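## Task

Take the burgundy sock with the argyle pattern from the tray and fasten it to an unoccupied peg on the sock dryer so it dangles downward. Dropping the sock and grabbing it again is allowed. At the end the dryer must still hang from its rail, every sock already clipped there must remain clipped, and the robot must have released everything and backed away; anything held in place only by the robot does not count.

## Robot and tools

Robot: two six-joint arms with parallel grippers, named left_arm and right_arm. The names do not refer to image sides: left_arm sits on the +y side of the scene. World frame: origin on the tabletop midway between the arms, +x out over the table, +z up. The two goals are solved one after the other; finished_scene moves on to the second.

execute_actions(actions): actions is a list of up to 15 actions, run in sequence. Each action is a list of 1 to 15 rows; each row lasts one control step of 1/30 s, and if fewer than 15 rows are given the final row is repeated to fill 15 steps. So one action lasts 0.5 s. Every row is a single flat list of 14 numbers covering both arms: first left_arm's 6 joints then its gripper opening, then right_arm's 6 joints then its opening. Even an arm you are not moving needs its numbers; to keep a joint still, repeat its value from the latest Joint targets line. Calling with an empty list just returns the current state and images.

Joint numbers are absolute target angles in radians (not offsets), in this fixed per-arm order: wrist roll, elbow, wrist pitch, wrist yaw, waist, shoulder. Rely only on that order. Nominal ranges: waist -2.618 to 3.054, shoulder 0.000 to 3.142, elbow 0.000 to 3.142, wrist pitch -1.571 to 1.571, wrist yaw -1.571 to 1.571, wrist roll -2.094 to 2.094. True limits may differ by up to 0.036 rad either way. A target more than 0.036 rad beyond a limit, and farther out than the joint's current angle, makes the call be rejected; targets past the true limit are clipped and reported with "joint sent to its limit" (absence of that line does not prove more travel exists). Friction may leave a joint up to about 0.031 rad short, and smaller changes may not move it at all.

Speed limits: each step, the target fed to a joint stays within a lead of its measured angle: waist 0.202, shoulder 0.258, elbow 0.238, wrist pitch 0.573, wrist yaw and roll 0.522 rad. If the targets would move the gripper more than 70 mm from where it is, all targets of that arm are pulled back proportionally. Large moves therefore need several actions, and an unfinished move must be commanded again in the next action. "joint command not followed" means a clearance check altered or blocked that arm's targets on some steps.

Gripper opening: a number in [-1, 1], +1 fully open (0.087 m between pads), -1 closed. Away from the extremes the fingers go to where grip_measured would read that value. To hold something, command below grip_measured: about 0.02 below for a firm grip, less for a gentler one. Pads push up to roughly 20 N; slamming shut can push harder or even make the fingers spring open. Each gripper's reading may be biased by about 1 mm, constant per scene.

Result lines: the state line gives per arm end_effector_position (metres, world frame) and end_effector_quat_wxyz. That point lies between the pads, under 1 cm behind the fingertips; fingers point along the gripper's +z and close along its y. Reported positions can be off, more so at full reach. Joint positions and Joint velocities list each arm's joints in the order above (rad, rad/s) plus pad gap (m, m/s). Joint targets shows what joints are currently driven toward; it can drift without new commands. grip_measured is the opening on the command scale. The robot keeps executing the last command while you are composing a reply.

Cameras: cam_high, cam_low, cam_left_wrist, cam_right_wrist, each 504x504, returned in that order. Calibration (pinhole plus radial distortion, OpenCV conventions, intrinsics K and a world-to-camera transform) is supplied; fixed cameras may be off by up to about 2.3 degrees and 9 mm, and wrist camera poses are computed from joint readings. Results list cameras whose calibration changed.

zoom_image(camera, region): returns a sharper crop of that camera's latest image; region is [x0, y0, x1, y1] in pixels, origin top-left, at most 504 by 504.

finished_scene(scene): give the current scene number (1 or 2). Irreversible; the robot holds the last command first, and the result reports success and gives the next task. Before calling it, open the gripper, withdraw, and make sure the sock hangs clipped by itself. Replying with no tool call ends all scenes.

Avoid: knocking rigid objects off the table (immediate failure), unhooking the dryer from its rail or dislodging socks already clipped, collisions or pressing between the two arms (can end the scene), drops, slams and hard shoves. Occasional outside tugs on held items or pushes on loose objects may occur.

Motor heat: carrying loads warms motors, even while idle. MOTOR HOT appears from 75 °C; at 90 °C that arm halts for 10 s (that threshold then disabled for 5 minutes, after which 90 °C stops it again); at 100 °C the arm and its gripper go limp and fall until cooled. Stops show as OVER-TEMPERATURE FAULT. Heat partly persists into the next scene, so avoid long holds.

Each tool is called after "Call:" as name(argument=value, ...) on one line, values as JSON.

## Session

Call:
execute_actions(actions=[])

Scene clock: 0.00 s.
left_arm: end_effector_position=(+0.3044, +0.3738, +0.1551) grip_measured=+1.000 end_effector_quat_wxyz=(+0.161, +0.815, -0.494, +0.258) | right_arm: end_effector_position=(+0.0628, +0.2071, +0.3326) grip_measured=+0.991 end_effector_quat_wxyz=(-0.199, +0.607, -0.558, -0.530)
Joint names: [wrist roll, elbow, wrist pitch, wrist yaw, waist, shoulder]
Joint positions: left_arm=[-1.318  1.249 -1.364  0.601  0.709  1.608  0.087] | right_arm=[ 0.049  2.015 -0.657 -0.707  1.27   1.85   0.087]
Joint velocities: left_arm=[ 0.007  0.007 -0.037 -0.007 -0.007 -0.002  0.   ] | right_arm=[-0.066 -0.002  0.037 -0.007  0.002  0.012  0.   ]
Joint targets: left_arm=[-1.318 1.249 -1.364 0.601 0.709 1.608] | right_arm=[0.049 2.015 -0.657 -0.707 1.270 1.850]
camera_calibration (this result's frames):
cam_left_wrist: T_world_to_cam=[[0.882589, 0.470003, 0.0115543, -0.444719], [0.031356, -0.0833673, 0.996025, -0.110164], [0.469098, -0.878719, -0.0883165, 0.340061], [0, 0, 0, 1]] pos_world=[0.236436, 0.498653, 0.144897]
cam_right_wrist: T_world_to_cam=[[0.899749, 0.292158, -0.324183, -0.0109198], [0.193722, -0.933029, -0.303197, 0.30806], [-0.391053, 0.21, -0.89609, 0.418926], [0, 0, 0, 1]] pos_world=[0.113969, 0.202645, 0.465258]

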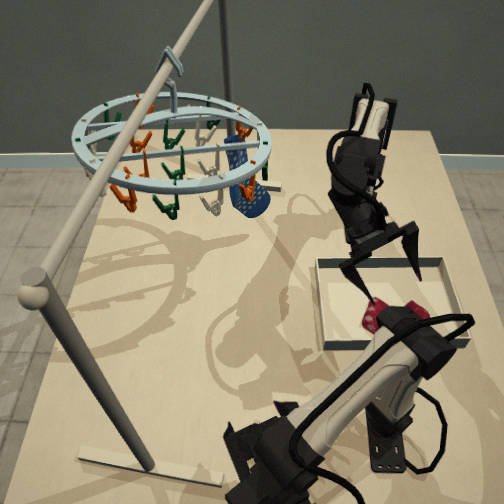

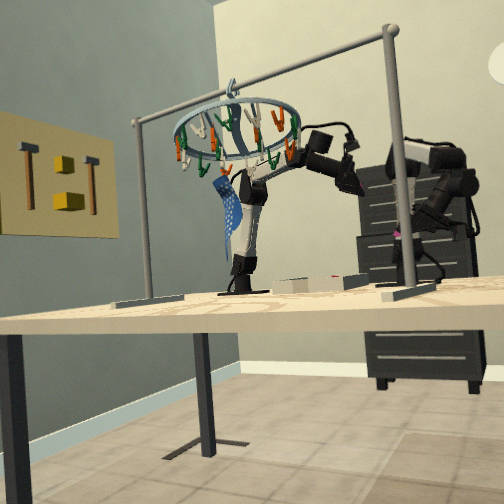

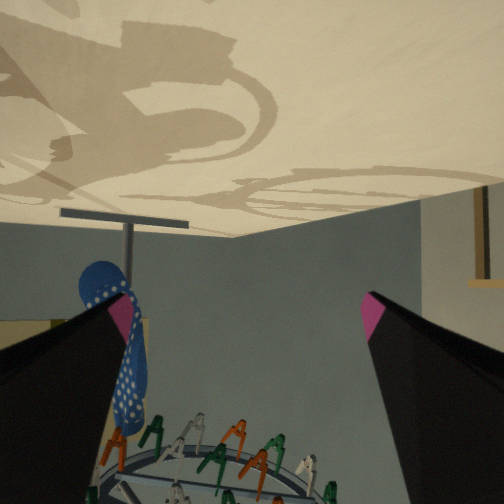

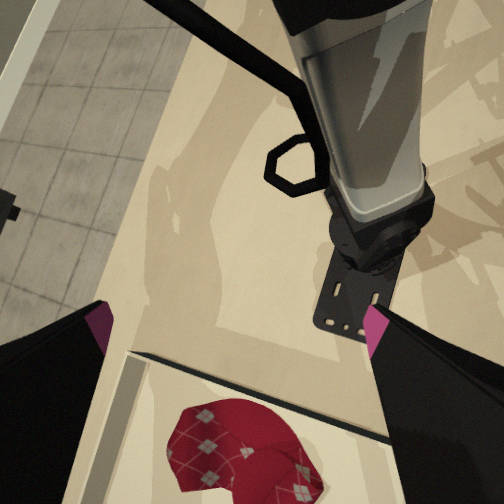

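Call:
execute_actions(actions=[[[-1.318,1.249,-1.364,0.601,0.709,1.608,1,0,1.6,-0.68,-0.3,1.45,1.45,1]],[[-1.318,1.249,-1.364,0.601,0.709,1.608,1,0,1.233,-0.69,0,1.594,1.142,1]],[[-1.318,1.249,-1.364,0.601,0.709,1.608,1,0,1.233,-0.69,0,1.594,1.142,1]]])

Scene clock: 5.37 s.
left_arm: end_effector_position=(+0.3044, +0.3738, +0.1551) grip_measured=+1.000 end_effector_quat_wxyz=(+0.161, +0.815, -0.494, +0.258) | right_arm: end_effector_position=(+0.0193, +0.0405, +0.2761) grip_measured=+0.991 end_effector_quat_wxyz=(-0.336, +0.623, -0.613, -0.351)
Joint names: [wrist roll, elbow, wrist pitch, wrist yaw, waist, shoulder]
Joint positions: left_arm=[-1.318  1.249 -1.364  0.601  0.709  1.608  0.087] | right_arm=[ 0.01   1.258 -0.685 -0.006  1.595  1.13   0.087]
Joint velocities: left_arm=[-0.007  0.007  0.037  0.037 -0.002  0.007  0.   ] | right_arm=[-0.037  0.002  0.037  0.051  0.007  0.032  0.   ]
Joint targets: left_arm=[-1.318 1.249 -1.364 0.601 0.709 1.608] | right_arm=[0.000 1.233 -0.690 0.000 1.594 1.142]
camera_calibration (this result's frames):
cam_left_wrist: T_world_to_cam=[[0.882589, 0.470003, 0.0115543, -0.444719], [0.031356, -0.0833673, 0.996025, -0.110164], [0.469098, -0.878719, -0.0883165, 0.340061], [0, 0, 0, 1]] pos_world=[0.236436, 0.498653, 0.144897]
cam_right_wrist: T_world_to_cam=[[0.999718, 0.0176566, 0.0158953, -0.0261087], [0.0200522, -0.985923, -0.165995, 0.111486], [0.0127407, 0.166267, -0.985998, 0.405013], [0, 0, 0, 1]] pos_world=[0.0187056, 0.0430371, 0.418264]

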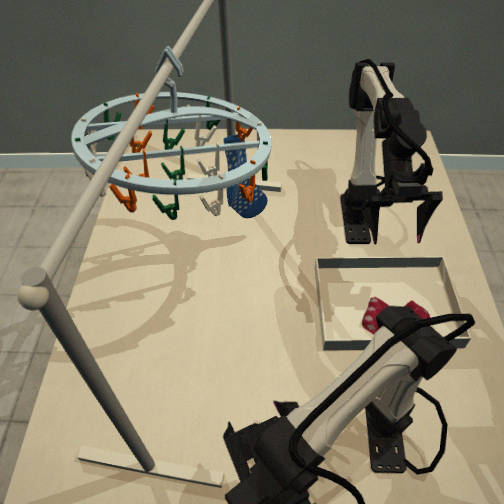

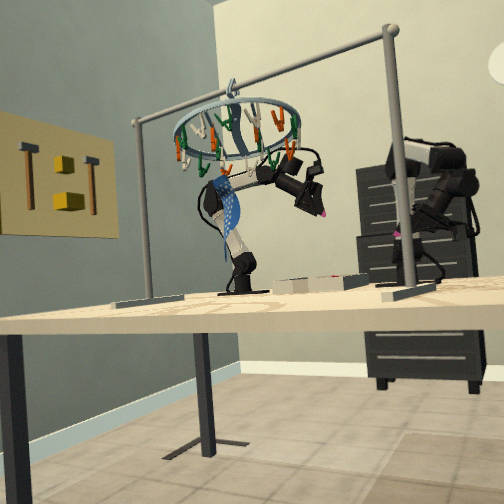

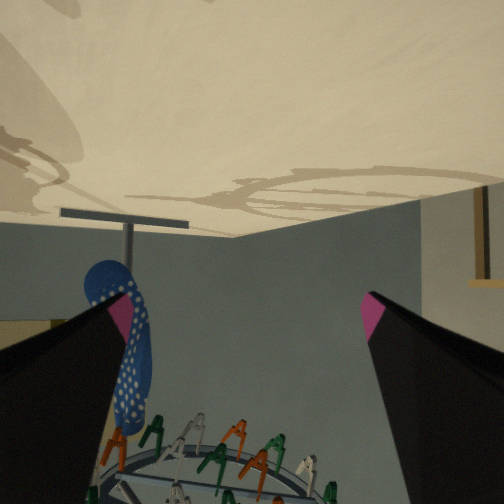

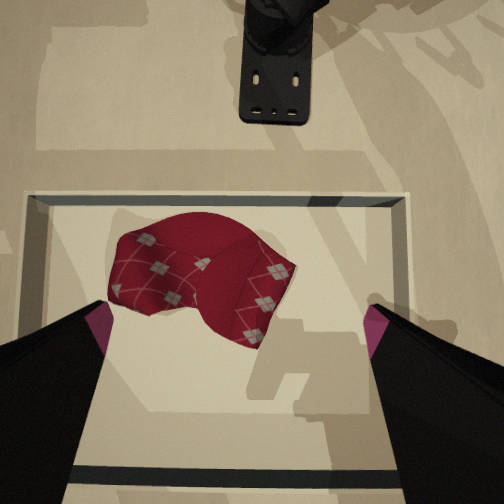

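Call:
zoom_image(camera="cam_right_wrist", region=[80, 180, 320, 370])

Call:
zoom_image(camera="cam_high", region=[50, 40, 300, 240])

Call:
zoom_image(camera="cam_low", region=[120, 60, 340, 280])

Region (80, 180, 320, 370) of cam_right_wrist's 504x504 image, scaled by 2.100, with more detail than that image has; it fills the top 399 rows of this view, and the rest is white.

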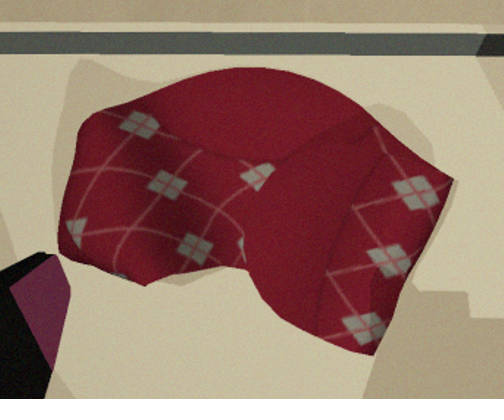

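Region (50, 40, 300, 240) of cam_high's 504x504 image, scaled by 2.016, with more detail than that image has; it fills the top 403 rows of this view, and the rest is white.

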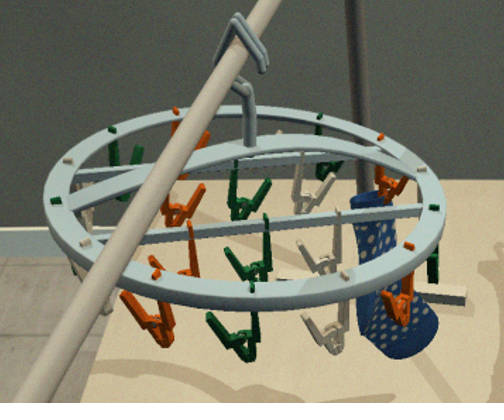

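Region (120, 60, 340, 280) of cam_low's 504x504 image, scaled by 2.291, with more detail than that image has.

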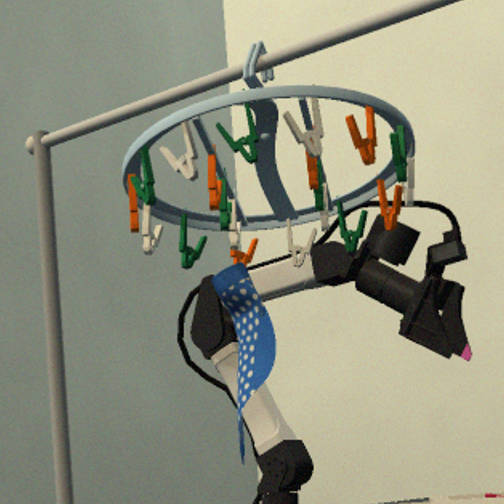

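Call:
execute_actions(actions=[[[-0.8,1.3,-1.3,0.4,0.0,1.65,0.6,-0.5,0.9,-0.95,0.6,1.5,1.05,1]],[[-0.2,1.343,-1.229,0.15,-0.8,1.685,0.3,-1.1,0.7,-1.15,1.1,1.42,0.99,1]],[[0.38,1.343,-1.229,0,-1.586,1.685,0.15,-1.57,0.607,-1.208,1.4,1.4,0.97,1]],[[0.38,1.343,-1.229,0,-1.586,1.685,0.15,-1.57,0.607,-1.208,1.4,1.4,0.97,1]]])

Scene clock: 22.47 s.
left_arm: end_effector_position=(+0.1298, +0.0837, +0.0971) grip_measured=+0.150 end_effector_quat_wxyz=(-0.013, +0.645, +0.764, -0.020) | right_arm: end_effector_position=(+0.2264, -0.1977, +0.2411) grip_measured=+0.991 end_effector_quat_wxyz=(+0.039, +0.762, -0.076, +0.642)
Joint names: [wrist roll, elbow, wrist pitch, wrist yaw, waist, shoulder]
Joint positions: left_arm=[ 0.207  1.326 -1.218  0.048 -1.173  1.683  0.05 ] | right_arm=[-1.558  0.628 -1.191  1.398  1.408  0.984  0.087]
Joint velocities: left_arm=[ 0.037 -0.027  0.007 -0.007 -0.007 -0.002  0.001] | right_arm=[-0.066 -0.007  0.022  0.037 -0.002  0.002 -0.   ]
Joint targets: left_arm=[0.200 1.326 -1.219 0.043 -1.169 1.683] | right_arm=[-1.570 0.607 -1.208 1.400 1.400 0.970]
joint command not followed: on one or more control steps a check withheld the commanded joint targets of the left arm, and it was not sent them on those steps. On the call's last step the targets were still withheld.
cause: the commanded joint targets would bring a part of the robot too close to another arm (this arm's wrist (the part past the wrist pitch) and the other arm's wrist (the part past the wrist pitch)); next, command targets that bring no part of the robot closer to that arm.
camera_calibration (this result's frames):
cam_left_wrist: T_world_to_cam=[[-0.98378, -0.165399, 0.0694216, 0.136236], [-0.056561, 0.653303, 0.754981, -0.0978861], [-0.170226, 0.738809, -0.652061, 0.164257], [0, 0, 0, 1]] pos_world=[0.156451, -0.034872, 0.17155]
cam_right_wrist: T_world_to_cam=[[0.144182, 0.989362, 0.0193522, 0.156573], [-0.620778, 0.0752033, 0.780371, -0.00655677], [0.770614, -0.124529, 0.625017, -0.209985], [0, 0, 0, 1]] pos_world=[0.135172, -0.180564, 0.133331]

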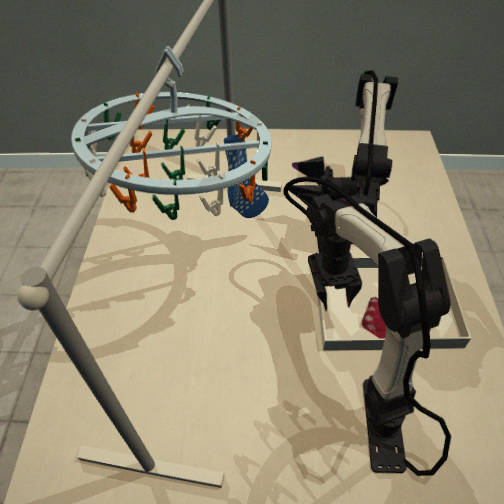

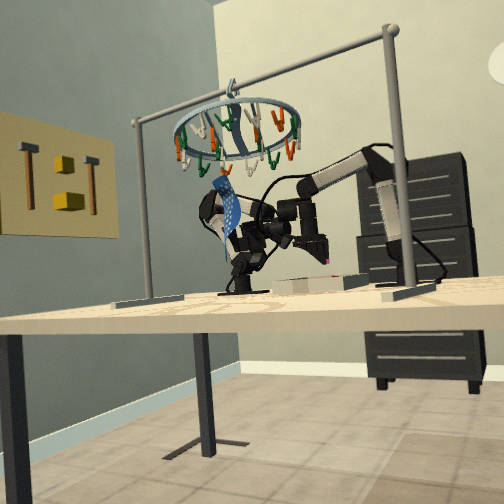

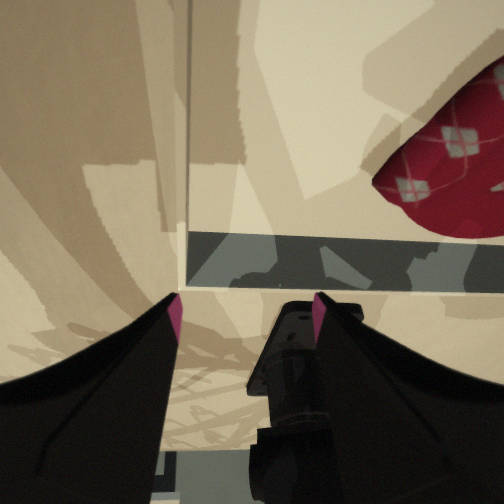

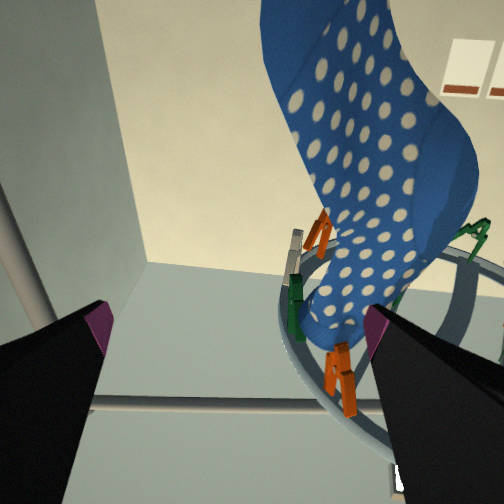

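Call:
execute_actions(actions=[[[0.3,1.335,-1.225,0.02,-1.3,1.685,0.15,-1.57,0.5,-1.25,1.4,0.95,0.8,1]],[[0.38,1.35,-1.235,-0.01,-1.596,1.685,0.15,-1.57,0.5,-1.25,1.4,0.95,0.8,1]],[[0.385,1.2,-1.04,-0.01,-1.596,1.74,0.15,-1.57,0.5,-1.25,1.4,0.95,0.8,1]]])

Scene clock: 25.13 s.
left_arm: end_effector_position=(+0.0358, +0.0617, +0.0500) grip_measured=+0.150 end_effector_quat_wxyz=(-0.010, +0.843, +0.538, +0.010) | right_arm: end_effector_position=(+0.2287, -0.3200, +0.2308) grip_measured=+0.991 end_effector_quat_wxyz=(+0.171, +0.722, -0.252, +0.621)
Joint names: [wrist roll, elbow, wrist pitch, wrist yaw, waist, shoulder]
Joint positions: left_arm=[ 0.377  1.206 -1.057 -0.004 -1.607  1.749  0.05 ] | right_arm=[-1.559  0.525 -1.233  1.401  0.959  0.808  0.087]
Joint velocities: left_arm=[-0.051 -0.012 -0.007 -0.022  0.007  0.007 -0.001] | right_arm=[ 0.051  0.007  0.051  0.051  0.022  0.002 -0.   ]
Joint targets: left_arm=[0.385 1.200 -1.040 -0.010 -1.596 1.740] | right_arm=[-1.570 0.500 -1.250 1.400 0.950 0.800]
camera_calibration (this result's frames):
cam_left_wrist: T_world_to_cam=[[-0.90605, 0.422221, 0.0283261, 0.00639303], [0.28493, 0.559205, 0.778528, -0.0609025], [0.312871, 0.713456, -0.626971, 0.116839], [0, 0, 0, 1]] pos_world=[-0.01341, -0.0520014, 0.120488]
cam_right_wrist: T_world_to_cam=[[0.558961, 0.827831, 0.047515, 0.124391], [-0.541123, 0.320754, 0.777369, 0.073081], [0.62829, -0.460231, 0.627247, -0.295943], [0, 0, 0, 1]] pos_world=[0.155954, -0.262618, 0.122908]

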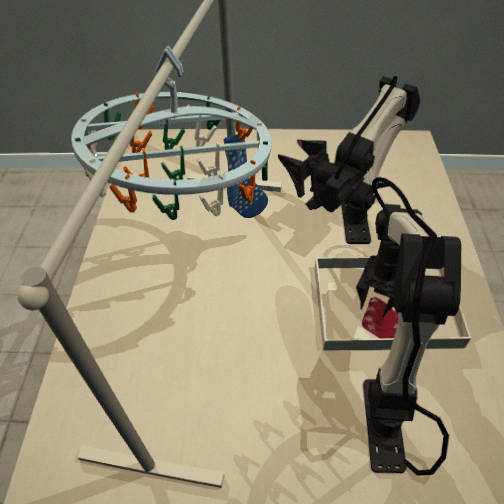

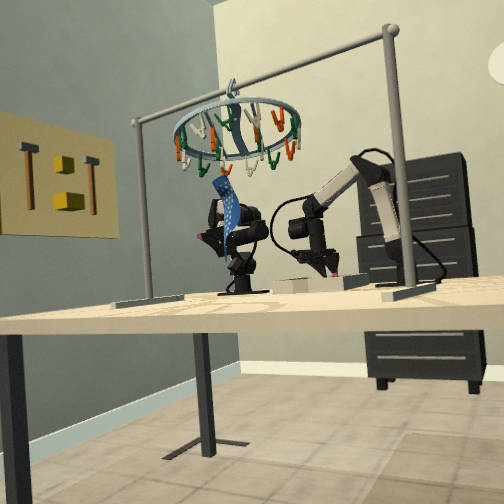

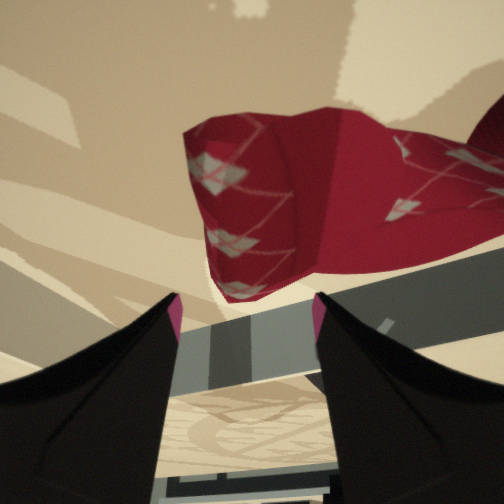

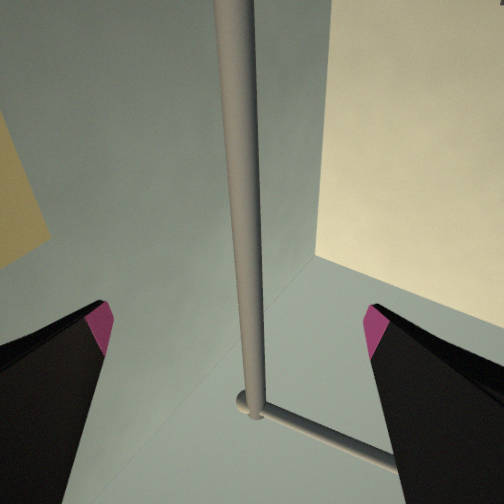

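Call:
execute_actions(actions=[[[0.385,1.13,-0.95,-0.01,-1.582,1.765,0.15,-1.57,0.5,-1.25,1.4,0.95,0.8,1]],[[0.385,1.078,-0.868,-0.01,-1.582,1.78,0.15,-1.57,0.5,-1.25,1.4,0.95,0.8,1]]])

Scene clock: 27.03 s.
left_arm: end_effector_position=(+0.0398, +0.0634, +0.0170) grip_measured=+0.150 end_effector_quat_wxyz=(-0.003, +0.839, +0.544, +0.005) | right_arm: end_effector_position=(+0.2287, -0.3200, +0.2308) grip_measured=+0.991 end_effector_quat_wxyz=(+0.171, +0.722, -0.252, +0.621)
Joint names: [wrist roll, elbow, wrist pitch, wrist yaw, waist, shoulder]
Joint positions: left_arm=[ 0.377  1.096 -0.906 -0.005 -1.592  1.771  0.05 ] | right_arm=[-1.559  0.525 -1.233  1.401  0.959  0.808  0.087]
Joint velocities: left_arm=[ 0.022  0.022 -0.037 -0.007 -0.007 -0.002  0.001] | right_arm=[-0.022  0.007 -0.037 -0.037 -0.007  0.017  0.   ]
Joint targets: left_arm=[0.385 1.078 -0.868 -0.010 -1.582 1.780] | right_arm=[-1.570 0.500 -1.250 1.400 0.950 0.800]
camera_calibration (this result's frames):
cam_left_wrist: T_world_to_cam=[[-0.911912, 0.409855, 0.0208481, 0.0113755], [0.277041, 0.577337, 0.768069, -0.037993], [0.302761, 0.706187, -0.640028, 0.094717], [0, 0, 0, 1]] pos_world=[-0.0077775, -0.0496155, 0.0895656]
cam_right_wrist: T_world_to_cam=[[0.558961, 0.827831, 0.047515, 0.124391], [-0.541123, 0.320754, 0.777369, 0.073081], [0.62829, -0.460231, 0.627247, -0.295943], [0, 0, 0, 1]] pos_world=[0.155954, -0.262618, 0.122908]

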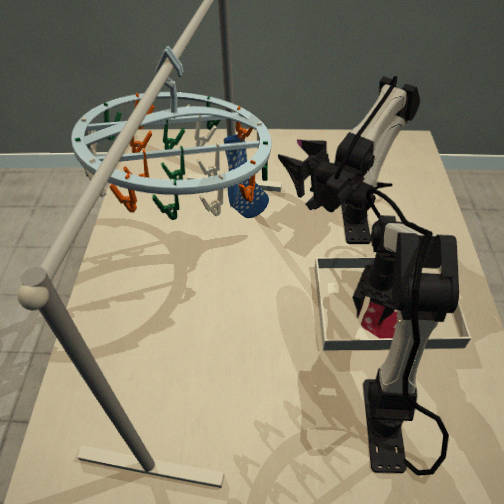

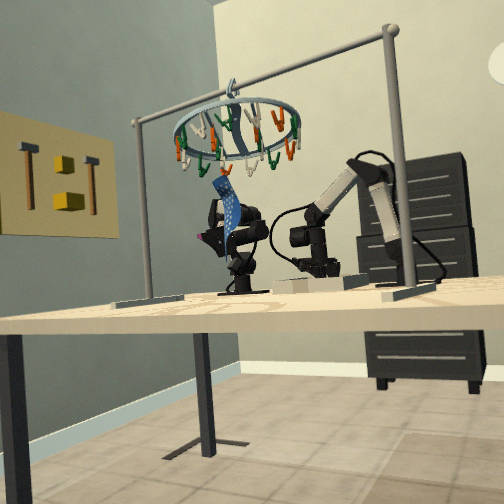

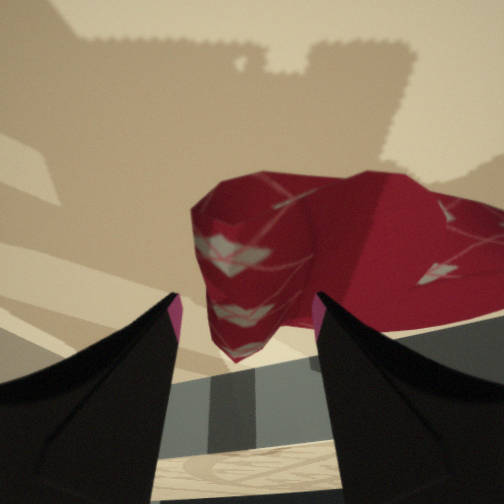

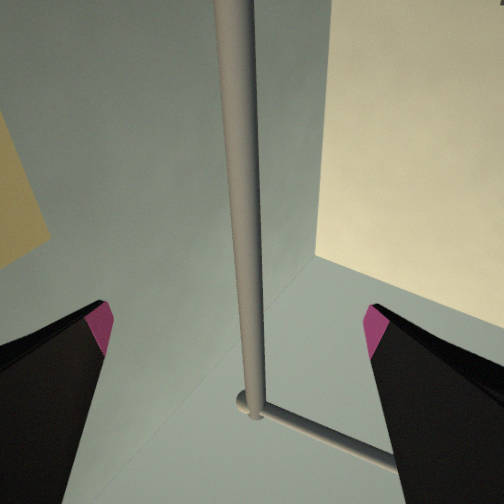

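Call:
execute_actions(actions=[[[0.385,1.06,-0.86,-0.01,-1.582,1.782,0.15,-1.57,0.5,-1.25,1.4,0.95,0.8,1],[0.385,1.06,-0.86,-0.01,-1.582,1.782,0.15,-1.57,0.5,-1.25,1.4,0.95,0.8,1],[0.385,1.06,-0.86,-0.01,-1.582,1.782,0.15,-1.57,0.5,-1.25,1.4,0.95,0.8,1],[0.385,1.06,-0.86,-0.01,-1.582,1.782,0.15,-1.57,0.5,-1.25,1.4,0.95,0.8,1],[0.385,1.06,-0.86,-0.01,-1.582,1.782,0.15,-1.57,0.5,-1.25,1.4,0.95,0.8,1],[0.385,1.06,-0.86,-0.01,-1.582,1.782,0.15,-1.57,0.5,-1.25,1.4,0.95,0.8,1],[0.385,1.06,-0.86,-0.01,-1.582,1.782,0.1,-1.57,0.5,-1.25,1.4,0.95,0.8,1],[0.385,1.06,-0.86,-0.01,-1.582,1.782,0.05,-1.57,0.5,-1.25,1.4,0.95,0.8,1],[0.385,1.06,-0.86,-0.01,-1.582,1.782,0.0,-1.57,0.5,-1.25,1.4,0.95,0.8,1],[0.385,1.06,-0.86,-0.01,-1.582,1.782,-0.05,-1.57,0.5,-1.25,1.4,0.95,0.8,1],[0.385,1.06,-0.86,-0.01,-1.582,1.782,-0.1,-1.57,0.5,-1.25,1.4,0.95,0.8,1],[0.385,1.06,-0.86,-0.01,-1.582,1.782,-0.15,-1.57,0.5,-1.25,1.4,0.95,0.8,1],[0.385,1.06,-0.86,-0.01,-1.582,1.782,-0.2,-1.57,0.5,-1.25,1.4,0.95,0.8,1],[0.385,1.06,-0.86,-0.01,-1.582,1.782,-0.25,-1.57,0.5,-1.25,1.4,0.95,0.8,1],[0.385,1.06,-0.86,-0.01,-1.582,1.782,-0.3,-1.57,0.5,-1.25,1.4,0.95,0.8,1]],[[0.385,1.06,-0.86,-0.01,-1.582,1.782,-0.35,-1.57,0.5,-1.25,1.4,0.95,0.8,1],[0.385,1.06,-0.86,-0.01,-1.582,1.782,-0.4,-1.57,0.5,-1.25,1.4,0.95,0.8,1],[0.385,1.06,-0.86,-0.01,-1.582,1.782,-0.45,-1.57,0.5,-1.25,1.4,0.95,0.8,1],[0.385,1.06,-0.86,-0.01,-1.582,1.782,-0.5,-1.57,0.5,-1.25,1.4,0.95,0.8,1],[0.385,1.06,-0.86,-0.01,-1.582,1.782,-0.55,-1.57,0.5,-1.25,1.4,0.95,0.8,1],[0.385,1.06,-0.86,-0.01,-1.582,1.782,-0.6,-1.57,0.5,-1.25,1.4,0.95,0.8,1],[0.385,1.06,-0.86,-0.01,-1.582,1.782,-0.65,-1.57,0.5,-1.25,1.4,0.95,0.8,1],[0.385,1.06,-0.86,-0.01,-1.582,1.782,-0.7,-1.57,0.5,-1.25,1.4,0.95,0.8,1],[0.385,1.06,-0.86,-0.01,-1.582,1.782,-0.75,-1.57,0.5,-1.25,1.4,0.95,0.8,1],[0.385,1.06,-0.86,-0.01,-1.582,1.782,-0.8,-1.57,0.5,-1.25,1.4,0.95,0.8,1],[0.385,1.06,-0.86,-0.01,-1.582,1.782,-0.85,-1.57,0.5,-1.25,1.4,0.95,0.8,1],[0.385,1.06,-0.86,-0.01,-1.582,1.782,-0.9,-1.57,0.5,-1.25,1.4,0.95,0.8,1],[0.385,1.06,-0.86,-0.01,-1.582,1.782,-0.95,-1.57,0.5,-1.25,1.4,0.95,0.8,1],[0.385,1.06,-0.86,-0.01,-1.582,1.782,-1,-1.57,0.5,-1.25,1.4,0.95,0.8,1]],[[0.385,1.2,-1.04,-0.01,-1.582,1.74,-1,-1.57,0.5,-1.25,1.4,0.95,0.8,1]]])

Scene clock: 31.43 s.
left_arm: end_effector_position=(+0.0394, +0.0607, +0.0448) grip_measured=-0.893 end_effector_quat_wxyz=(-0.006, +0.839, +0.544, +0.006) | right_arm: end_effector_position=(+0.2287, -0.3200, +0.2308) grip_measured=+0.991 end_effector_quat_wxyz=(+0.171, +0.722, -0.252, +0.621)
Joint names: [wrist roll, elbow, wrist pitch, wrist yaw, waist, shoulder]
Joint positions: left_arm=[ 0.378  1.186 -1.026 -0.003 -1.592  1.748  0.005] | right_arm=[-1.559  0.525 -1.233  1.401  0.959  0.808  0.087]
Joint velocities: left_arm=[-0.037 -0.002 -0.037 -0.037  0.012 -0.002 -0.001] | right_arm=[ 0.007 -0.002 -0.051 -0.066 -0.017 -0.002 -0.   ]
Joint targets: left_arm=[0.385 1.200 -1.040 -0.010 -1.582 1.740] | right_arm=[-1.570 0.500 -1.250 1.400 0.950 0.800]
camera_calibration (this result's frames):
cam_left_wrist: T_world_to_cam=[[-0.911416, 0.410705, 0.0253235, 0.0112868], [0.278924, 0.571384, 0.77183, -0.0575595], [0.302525, 0.710522, -0.635325, 0.114169], [0, 0, 0, 1]] pos_world=[-0.00819712, -0.0528662, 0.116674]
cam_right_wrist: T_world_to_cam=[[0.558961, 0.827831, 0.047515, 0.124391], [-0.541123, 0.320754, 0.777369, 0.073081], [0.62829, -0.460231, 0.627247, -0.295943], [0, 0, 0, 1]] pos_world=[0.155954, -0.262618, 0.122908]

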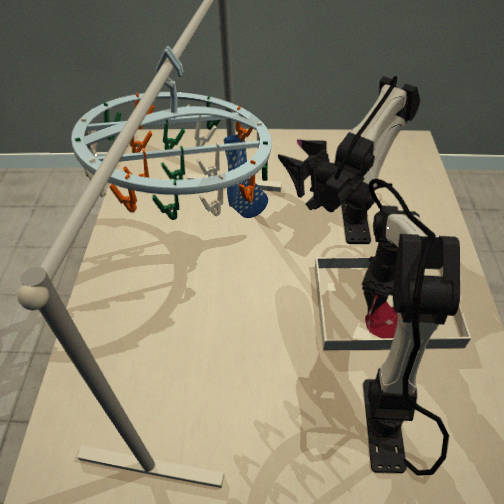

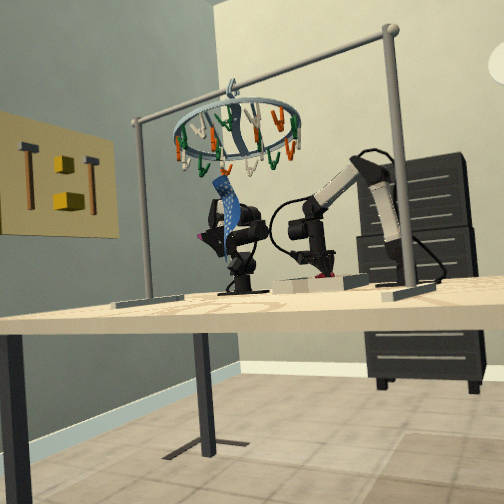

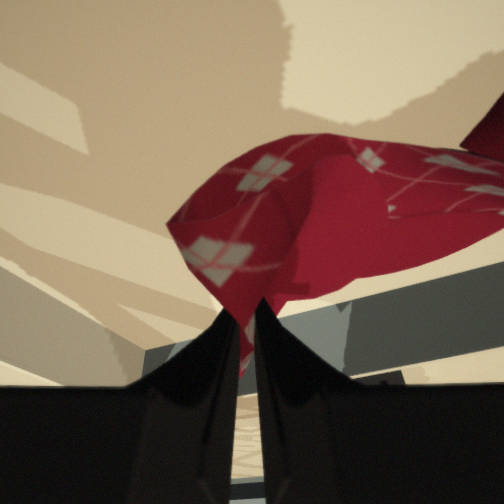

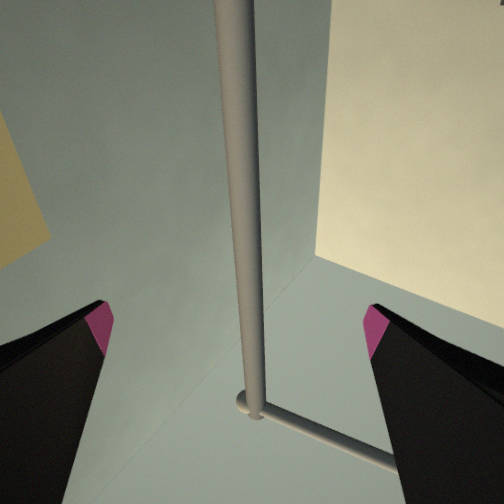

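Call:
execute_actions(actions=[[[0.35,1.36,-1.15,-0.05,-1.582,1.68,-0.95,-1.57,0.5,-1.25,1.4,0.95,0.8,1]],[[0.25,1.5,-0.95,-0.5,-1.582,1.6,-0.95,-1.57,0.5,-1.25,1.4,0.95,0.8,1]],[[0.12,1.62,-0.6,-1.05,-1.582,1.53,-0.95,-1.57,0.6,-1.22,1.45,1.2,0.95,1]],[[0,1.715,-0.225,-1.55,-1.582,1.465,-0.95,-1.57,0.7,-1.2,1.5,1.5,1.1,1]],[[0,1.715,-0.225,-1.55,-1.582,1.465,-0.95,-1.57,0.7,-1.2,1.5,1.6,1.1,1]]])

Scene clock: 38.30 s.
left_arm: end_effector_position=(+0.1978, +0.0245, +0.4526) grip_measured=-0.893 end_effector_quat_wxyz=(+0.707, +0.026, +0.707, -0.024) | right_arm: end_effector_position=(+0.2036, -0.1435, +0.2609) grip_measured=+0.991 end_effector_quat_wxyz=(+0.004, +0.732, +0.017, +0.681)
Joint names: [wrist roll, elbow, wrist pitch, wrist yaw, waist, shoulder]
Joint positions: left_arm=[ 0.008  1.705 -0.241 -1.542 -1.591  1.459  0.005] | right_arm=[-1.562  0.685 -1.202  1.498  1.592  1.092  0.087]
Joint velocities: left_arm=[ 0.037 -0.007 -0.007  0.022 -0.002  0.002 -0.001] | right_arm=[-0.007 -0.012  0.022  0.007  0.012 -0.012 -0.001]
Joint targets: left_arm=[0.000 1.715 -0.225 -1.550 -1.582 1.465] | right_arm=[-1.570 0.700 -1.200 1.500 1.600 1.100]
camera_calibration (this result's frames):
cam_left_wrist: T_world_to_cam=[[-0.0916706, -0.995775, -0.00536946, 0.0463757], [-0.75747, 0.0732305, -0.64875, 0.464315], [0.646403, -0.0554041, -0.760982, 0.358624], [0, 0, 0, 1]] pos_world=[0.124141, 0.0320469, 0.57438]
cam_right_wrist: T_world_to_cam=[[-0.0384325, 0.998062, -0.0489406, 0.162106], [-0.700052, 0.00805671, 0.714047, -0.0164937], [0.713057, 0.0617036, 0.698385, -0.178708], [0, 0, 0, 1]] pos_world=[0.122113, -0.150632, 0.144518]

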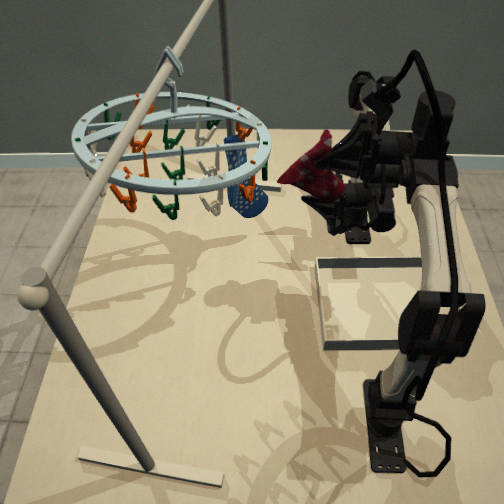

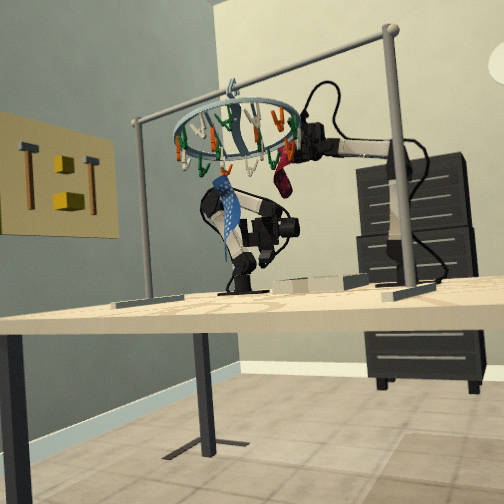

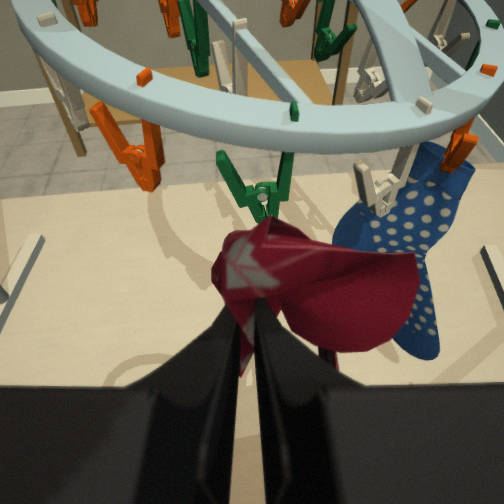

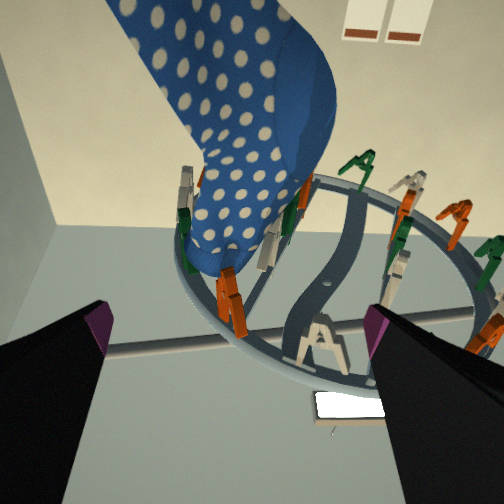

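Call:
zoom_image(camera="cam_low", region=[230, 110, 340, 220])

Call:
zoom_image(camera="cam_high", region=[260, 110, 400, 250])

Region (230, 110, 340, 220) of cam_low's 504x504 image, scaled by 4.582, with more detail than that image has.

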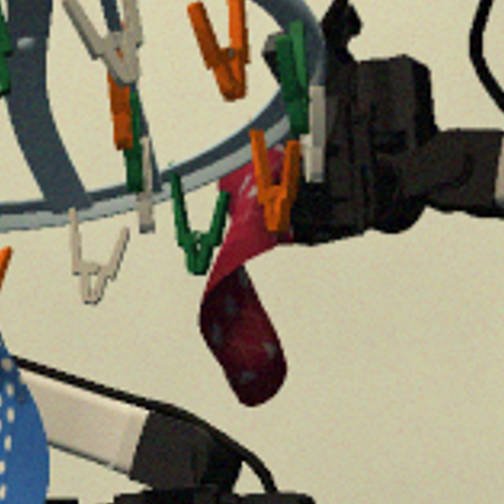

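Region (260, 110, 400, 250) of cam_high's 504x504 image, scaled by 3.600, with more detail than that image has.

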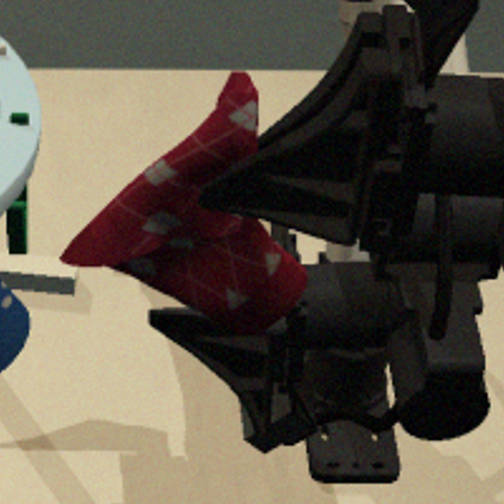

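Call:
execute_actions(actions=[[[0,1.715,-0.225,-1.55,-1.582,1.465,-0.95,-1.57,0.7,-1.18,1.5,2.1,1.1,1]],[[0,1.715,-0.225,-1.55,-1.582,1.465,-0.95,-1.57,0.7,-1.18,1.5,2.1,1.1,1]]])

Scene clock: 41.07 s.
left_arm: end_effector_position=(+0.1978, +0.0246, +0.4526) grip_measured=-0.893 end_effector_quat_wxyz=(+0.707, +0.025, +0.707, -0.024) | right_arm: end_effector_position=(+0.1103, -0.0769, +0.2614) grip_measured=+0.991 end_effector_quat_wxyz=(-0.170, +0.706, +0.192, +0.660)
Joint names: [wrist roll, elbow, wrist pitch, wrist yaw, waist, shoulder]
Joint positions: left_arm=[ 0.008  1.705 -0.24  -1.544 -1.591  1.459  0.005] | right_arm=[-1.562  0.685 -1.187  1.501  2.093  1.092  0.087]
Joint velocities: left_arm=[-0.022  0.002  0.007  0.051 -0.002 -0.007 -0.001] | right_arm=[ 0.022 -0.012 -0.007 -0.007  0.002 -0.002 -0.   ]
Joint targets: left_arm=[-0.000 1.715 -0.225 -1.550 -1.582 1.465] | right_arm=[-1.570 0.700 -1.180 1.500 2.100 1.100]
camera_calibration (this result's frames):
cam_left_wrist: T_world_to_cam=[[-0.0905313, -0.995885, -0.00422573, 0.0457892], [-0.757595, 0.0716224, -0.648784, 0.46443], [0.646416, -0.0555338, -0.760961, 0.358661], [0, 0, 0, 1]] pos_world=[0.124151, 0.032255, 0.574435]
cam_right_wrist: T_world_to_cam=[[-0.513592, 0.857385, -0.033376, 0.129621], [-0.614115, -0.340146, 0.712154, -0.11848], [0.599238, 0.386254, 0.701229, -0.0798752], [0, 0, 0, 1]] pos_world=[0.0416764, -0.120583, 0.144713]

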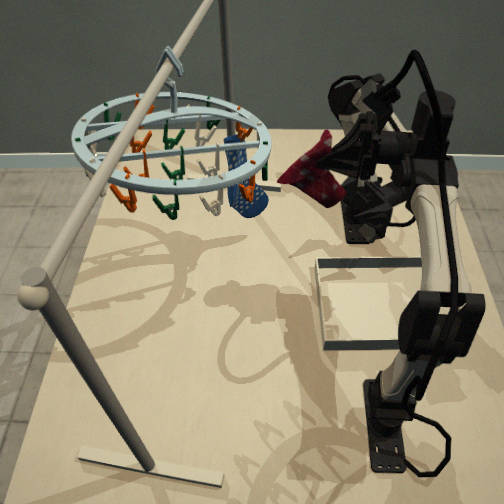

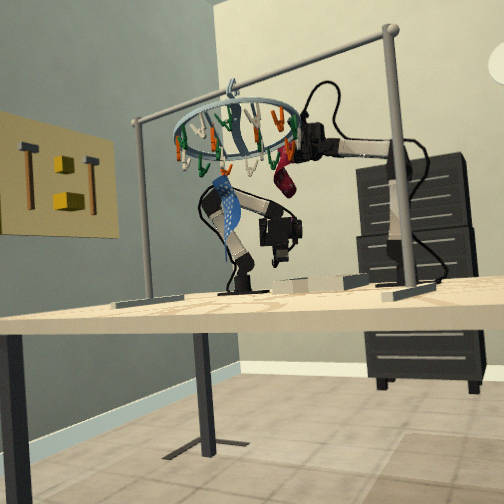

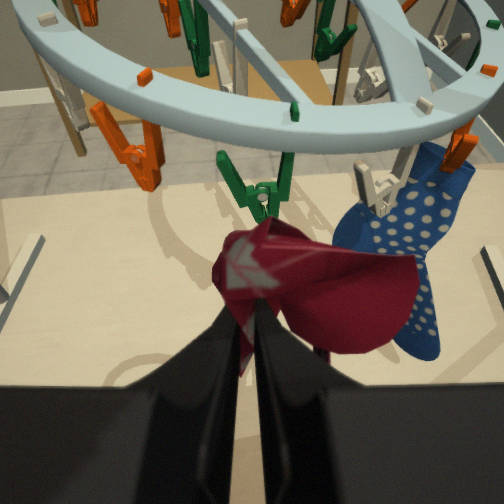

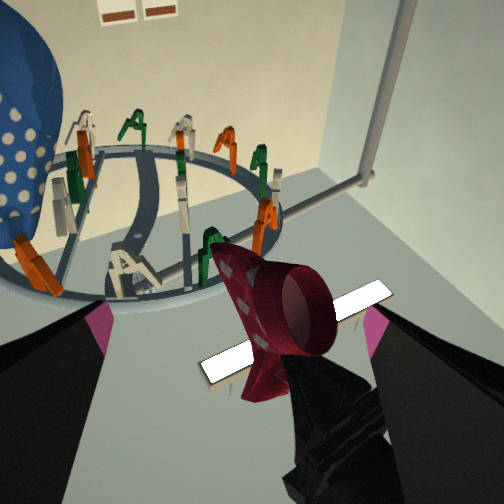

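Call:
zoom_image(camera="cam_right_wrist", region=[190, 220, 390, 420])

Region (190, 220, 390, 420) of cam_right_wrist's 504x504 image, scaled by 2.520, with more detail than that image has.

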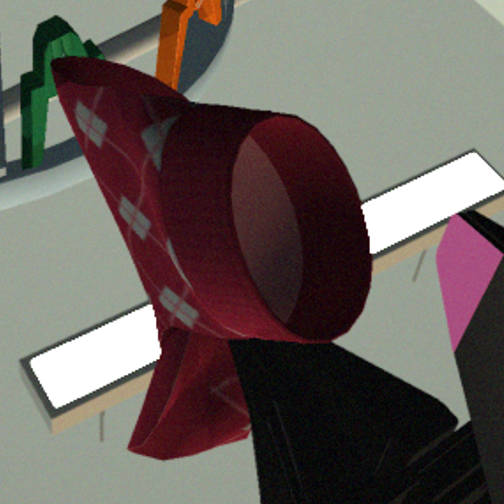

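Call:
execute_actions(actions=[[[0,1.6,-0.28,-1.37,-1.582,1.3,-0.95,-1.57,0.7,-0.75,0.5,1.5,0.85,1]],[[0,1.48,-0.335,-1.195,-1.582,1.15,-0.95,-1.57,0.71,-0.45,-0.6,0.9,0.62,1]],[[0,1.48,-0.335,-1.195,-1.582,1.15,-0.95,-1.57,0.72,-0.12,-0.68,0.82,0.58,1]],[[0,1.48,-0.335,-1.195,-1.582,1.15,-0.95,-1.57,0.72,-0.12,-0.68,0.82,0.58,1]]])

Scene clock: 53.50 s.
left_arm: end_effector_position=(+0.1874, +0.0563, +0.4526) grip_measured=-0.893 end_effector_quat_wxyz=(+0.693, +0.144, +0.691, -0.144) | right_arm: end_effector_position=(+0.1572, -0.0382, +0.3471) grip_measured=+0.991 end_effector_quat_wxyz=(+0.705, -0.709, +0.028, -0.022)
Joint names: [wrist roll, elbow, wrist pitch, wrist yaw, waist, shoulder]
Joint positions: left_arm=[ 0.007  1.493 -0.333 -1.202 -1.591  1.152  0.005] | right_arm=[-1.567  0.71  -0.127 -0.674  0.829  0.591  0.087]
Joint velocities: left_arm=[-0.051  0.002  0.007 -0.022  0.002 -0.012  0.   ] | right_arm=[-0.066 -0.012  0.051  0.007 -0.007 -0.017 -0.   ]
Joint targets: left_arm=[-0.000 1.480 -0.335 -1.195 -1.582 1.150] | right_arm=[-1.570 0.720 -0.120 -0.680 0.820 0.580]
camera_calibration (this result's frames):
cam_left_wrist: T_world_to_cam=[[-0.419088, -0.907942, -0.0025236, 0.132279], [-0.688629, 0.319667, -0.650848, 0.428377], [0.591739, -0.271025, -0.759204, 0.388686], [0, 0, 0, 1]] pos_world=[0.120429, 0.0885076, 0.574234]
cam_right_wrist: T_world_to_cam=[[-0.013327, -0.0113369, 0.999847, -0.347042], [0.607279, -0.794488, -0.00091397, -0.099338], [0.794377, 0.607174, 0.0174728, 0.0320214], [0, 0, 0, 1]] pos_world=[0.0302638, -0.1023, 0.346339]

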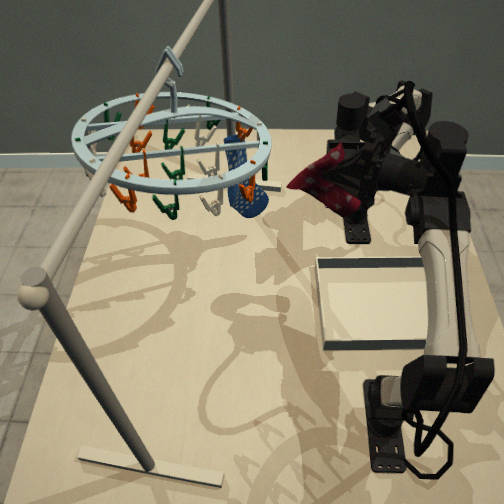

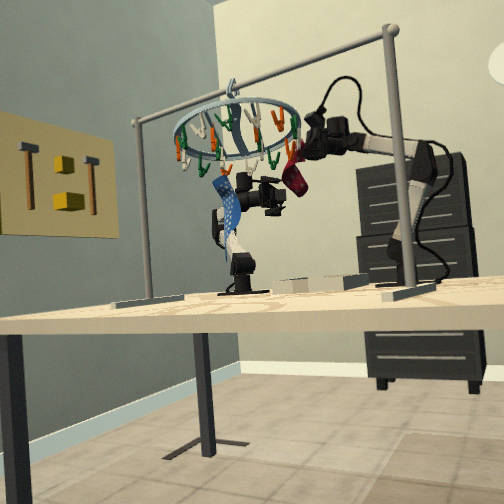

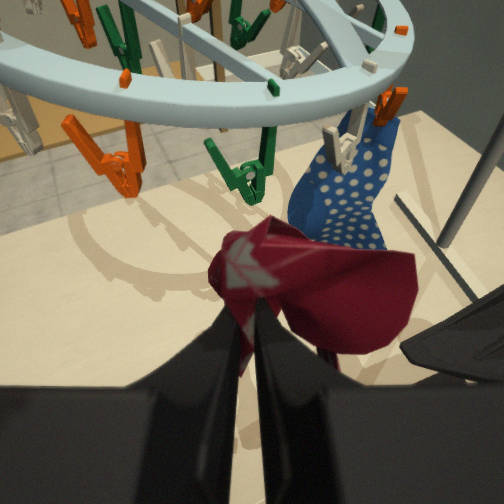

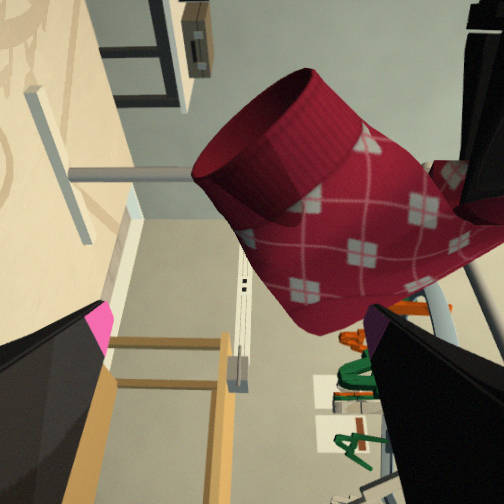

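Call:
execute_actions(actions=[[[0,1.48,-0.335,-1.195,-1.582,1.15,-0.95,-1.0,0.8,-0.7,-1.2,0.62,0.95,0.5]],[[0.08,1.25,-0.05,-0.85,-1.53,1.02,-0.95,0.2,0.95,-1.0,-1.5,0.6,1.3,0.4]],[[0.195,0.98,0.295,-0.475,-1.47,0.87,-0.95,1.3,1.05,-1.105,-1.555,0.594,1.52,0.4]],[[0.195,0.98,0.295,-0.475,-1.47,0.87,-0.95,1.575,1.05,-1.105,-1.555,0.594,1.52,0.4]]])

Scene clock: 68.77 s.
left_arm: end_effector_position=(+0.1442, +0.0170, +0.4509) grip_measured=-0.894 end_effector_quat_wxyz=(+0.719, +0.274, +0.508, -0.387) | right_arm: end_effector_position=(+0.1361, -0.0049, +0.2797) grip_measured=+0.400 end_effector_quat_wxyz=(+0.617, -0.329, -0.633, -0.331)
Joint names: [wrist roll, elbow, wrist pitch, wrist yaw, waist, shoulder]
Joint positions: left_arm=[ 0.187  0.991  0.276 -0.483 -1.482  0.881  0.005] | right_arm=[ 1.551  1.035 -1.089 -1.553  0.601  1.523  0.061]
Joint velocities: left_arm=[ 0.037 -0.017  0.007  0.007 -0.007 -0.012 -0.   ] | right_arm=[ 0.066 -0.007  0.007 -0.007  0.002  0.002 -0.   ]
Joint targets: left_arm=[0.195 0.980 0.295 -0.475 -1.470 0.870] | right_arm=[1.575 1.050 -1.105 -1.555 0.594 1.520]
camera_calibration (this result's frames):
cam_left_wrist: T_world_to_cam=[[-0.845111, -0.534495, -0.010119, 0.136984], [-0.260433, 0.428164, -0.865362, 0.443179], [0.466864, -0.728692, -0.501046, 0.31173], [0, 0, 0, 1]] pos_world=[0.0856497, 0.110619, 0.541087]
cam_right_wrist: T_world_to_cam=[[-0.814292, -0.57942, -0.0346411, 0.115951], [0.40857, -0.614533, 0.674848, -0.221248], [-0.412309, 0.53537, 0.737143, -0.00769], [0, 0, 0, 1]] pos_world=[0.181643, -0.0646626, 0.158994]

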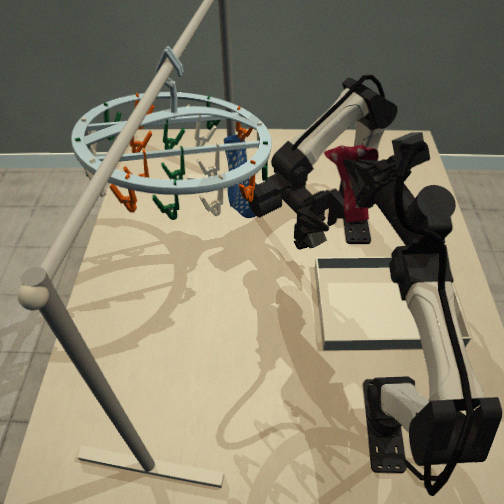

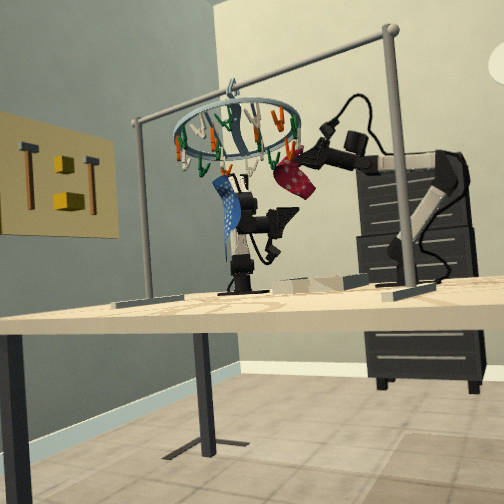

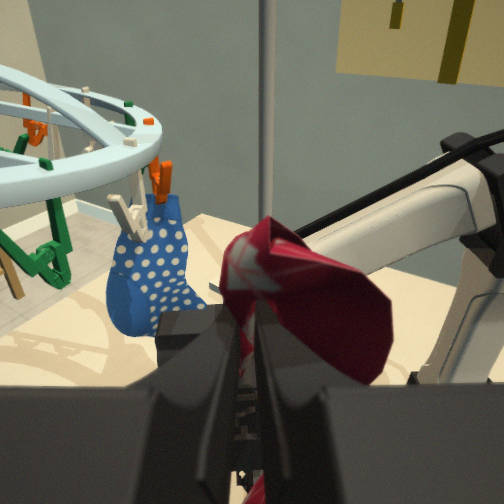

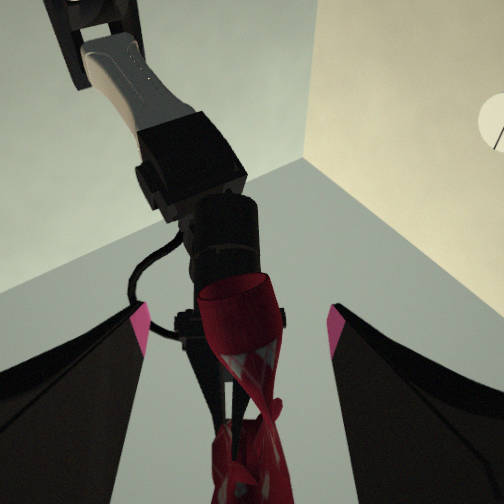

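Call:
zoom_image(camera="cam_low", region=[250, 130, 350, 230])

Region (250, 130, 350, 230) of cam_low's 504x504 image, scaled by 5.040, with more detail than that image has.

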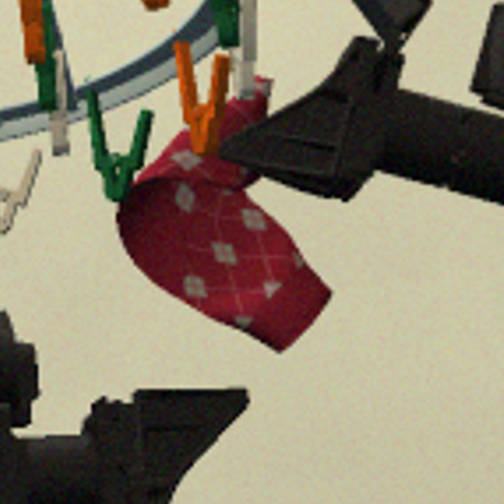

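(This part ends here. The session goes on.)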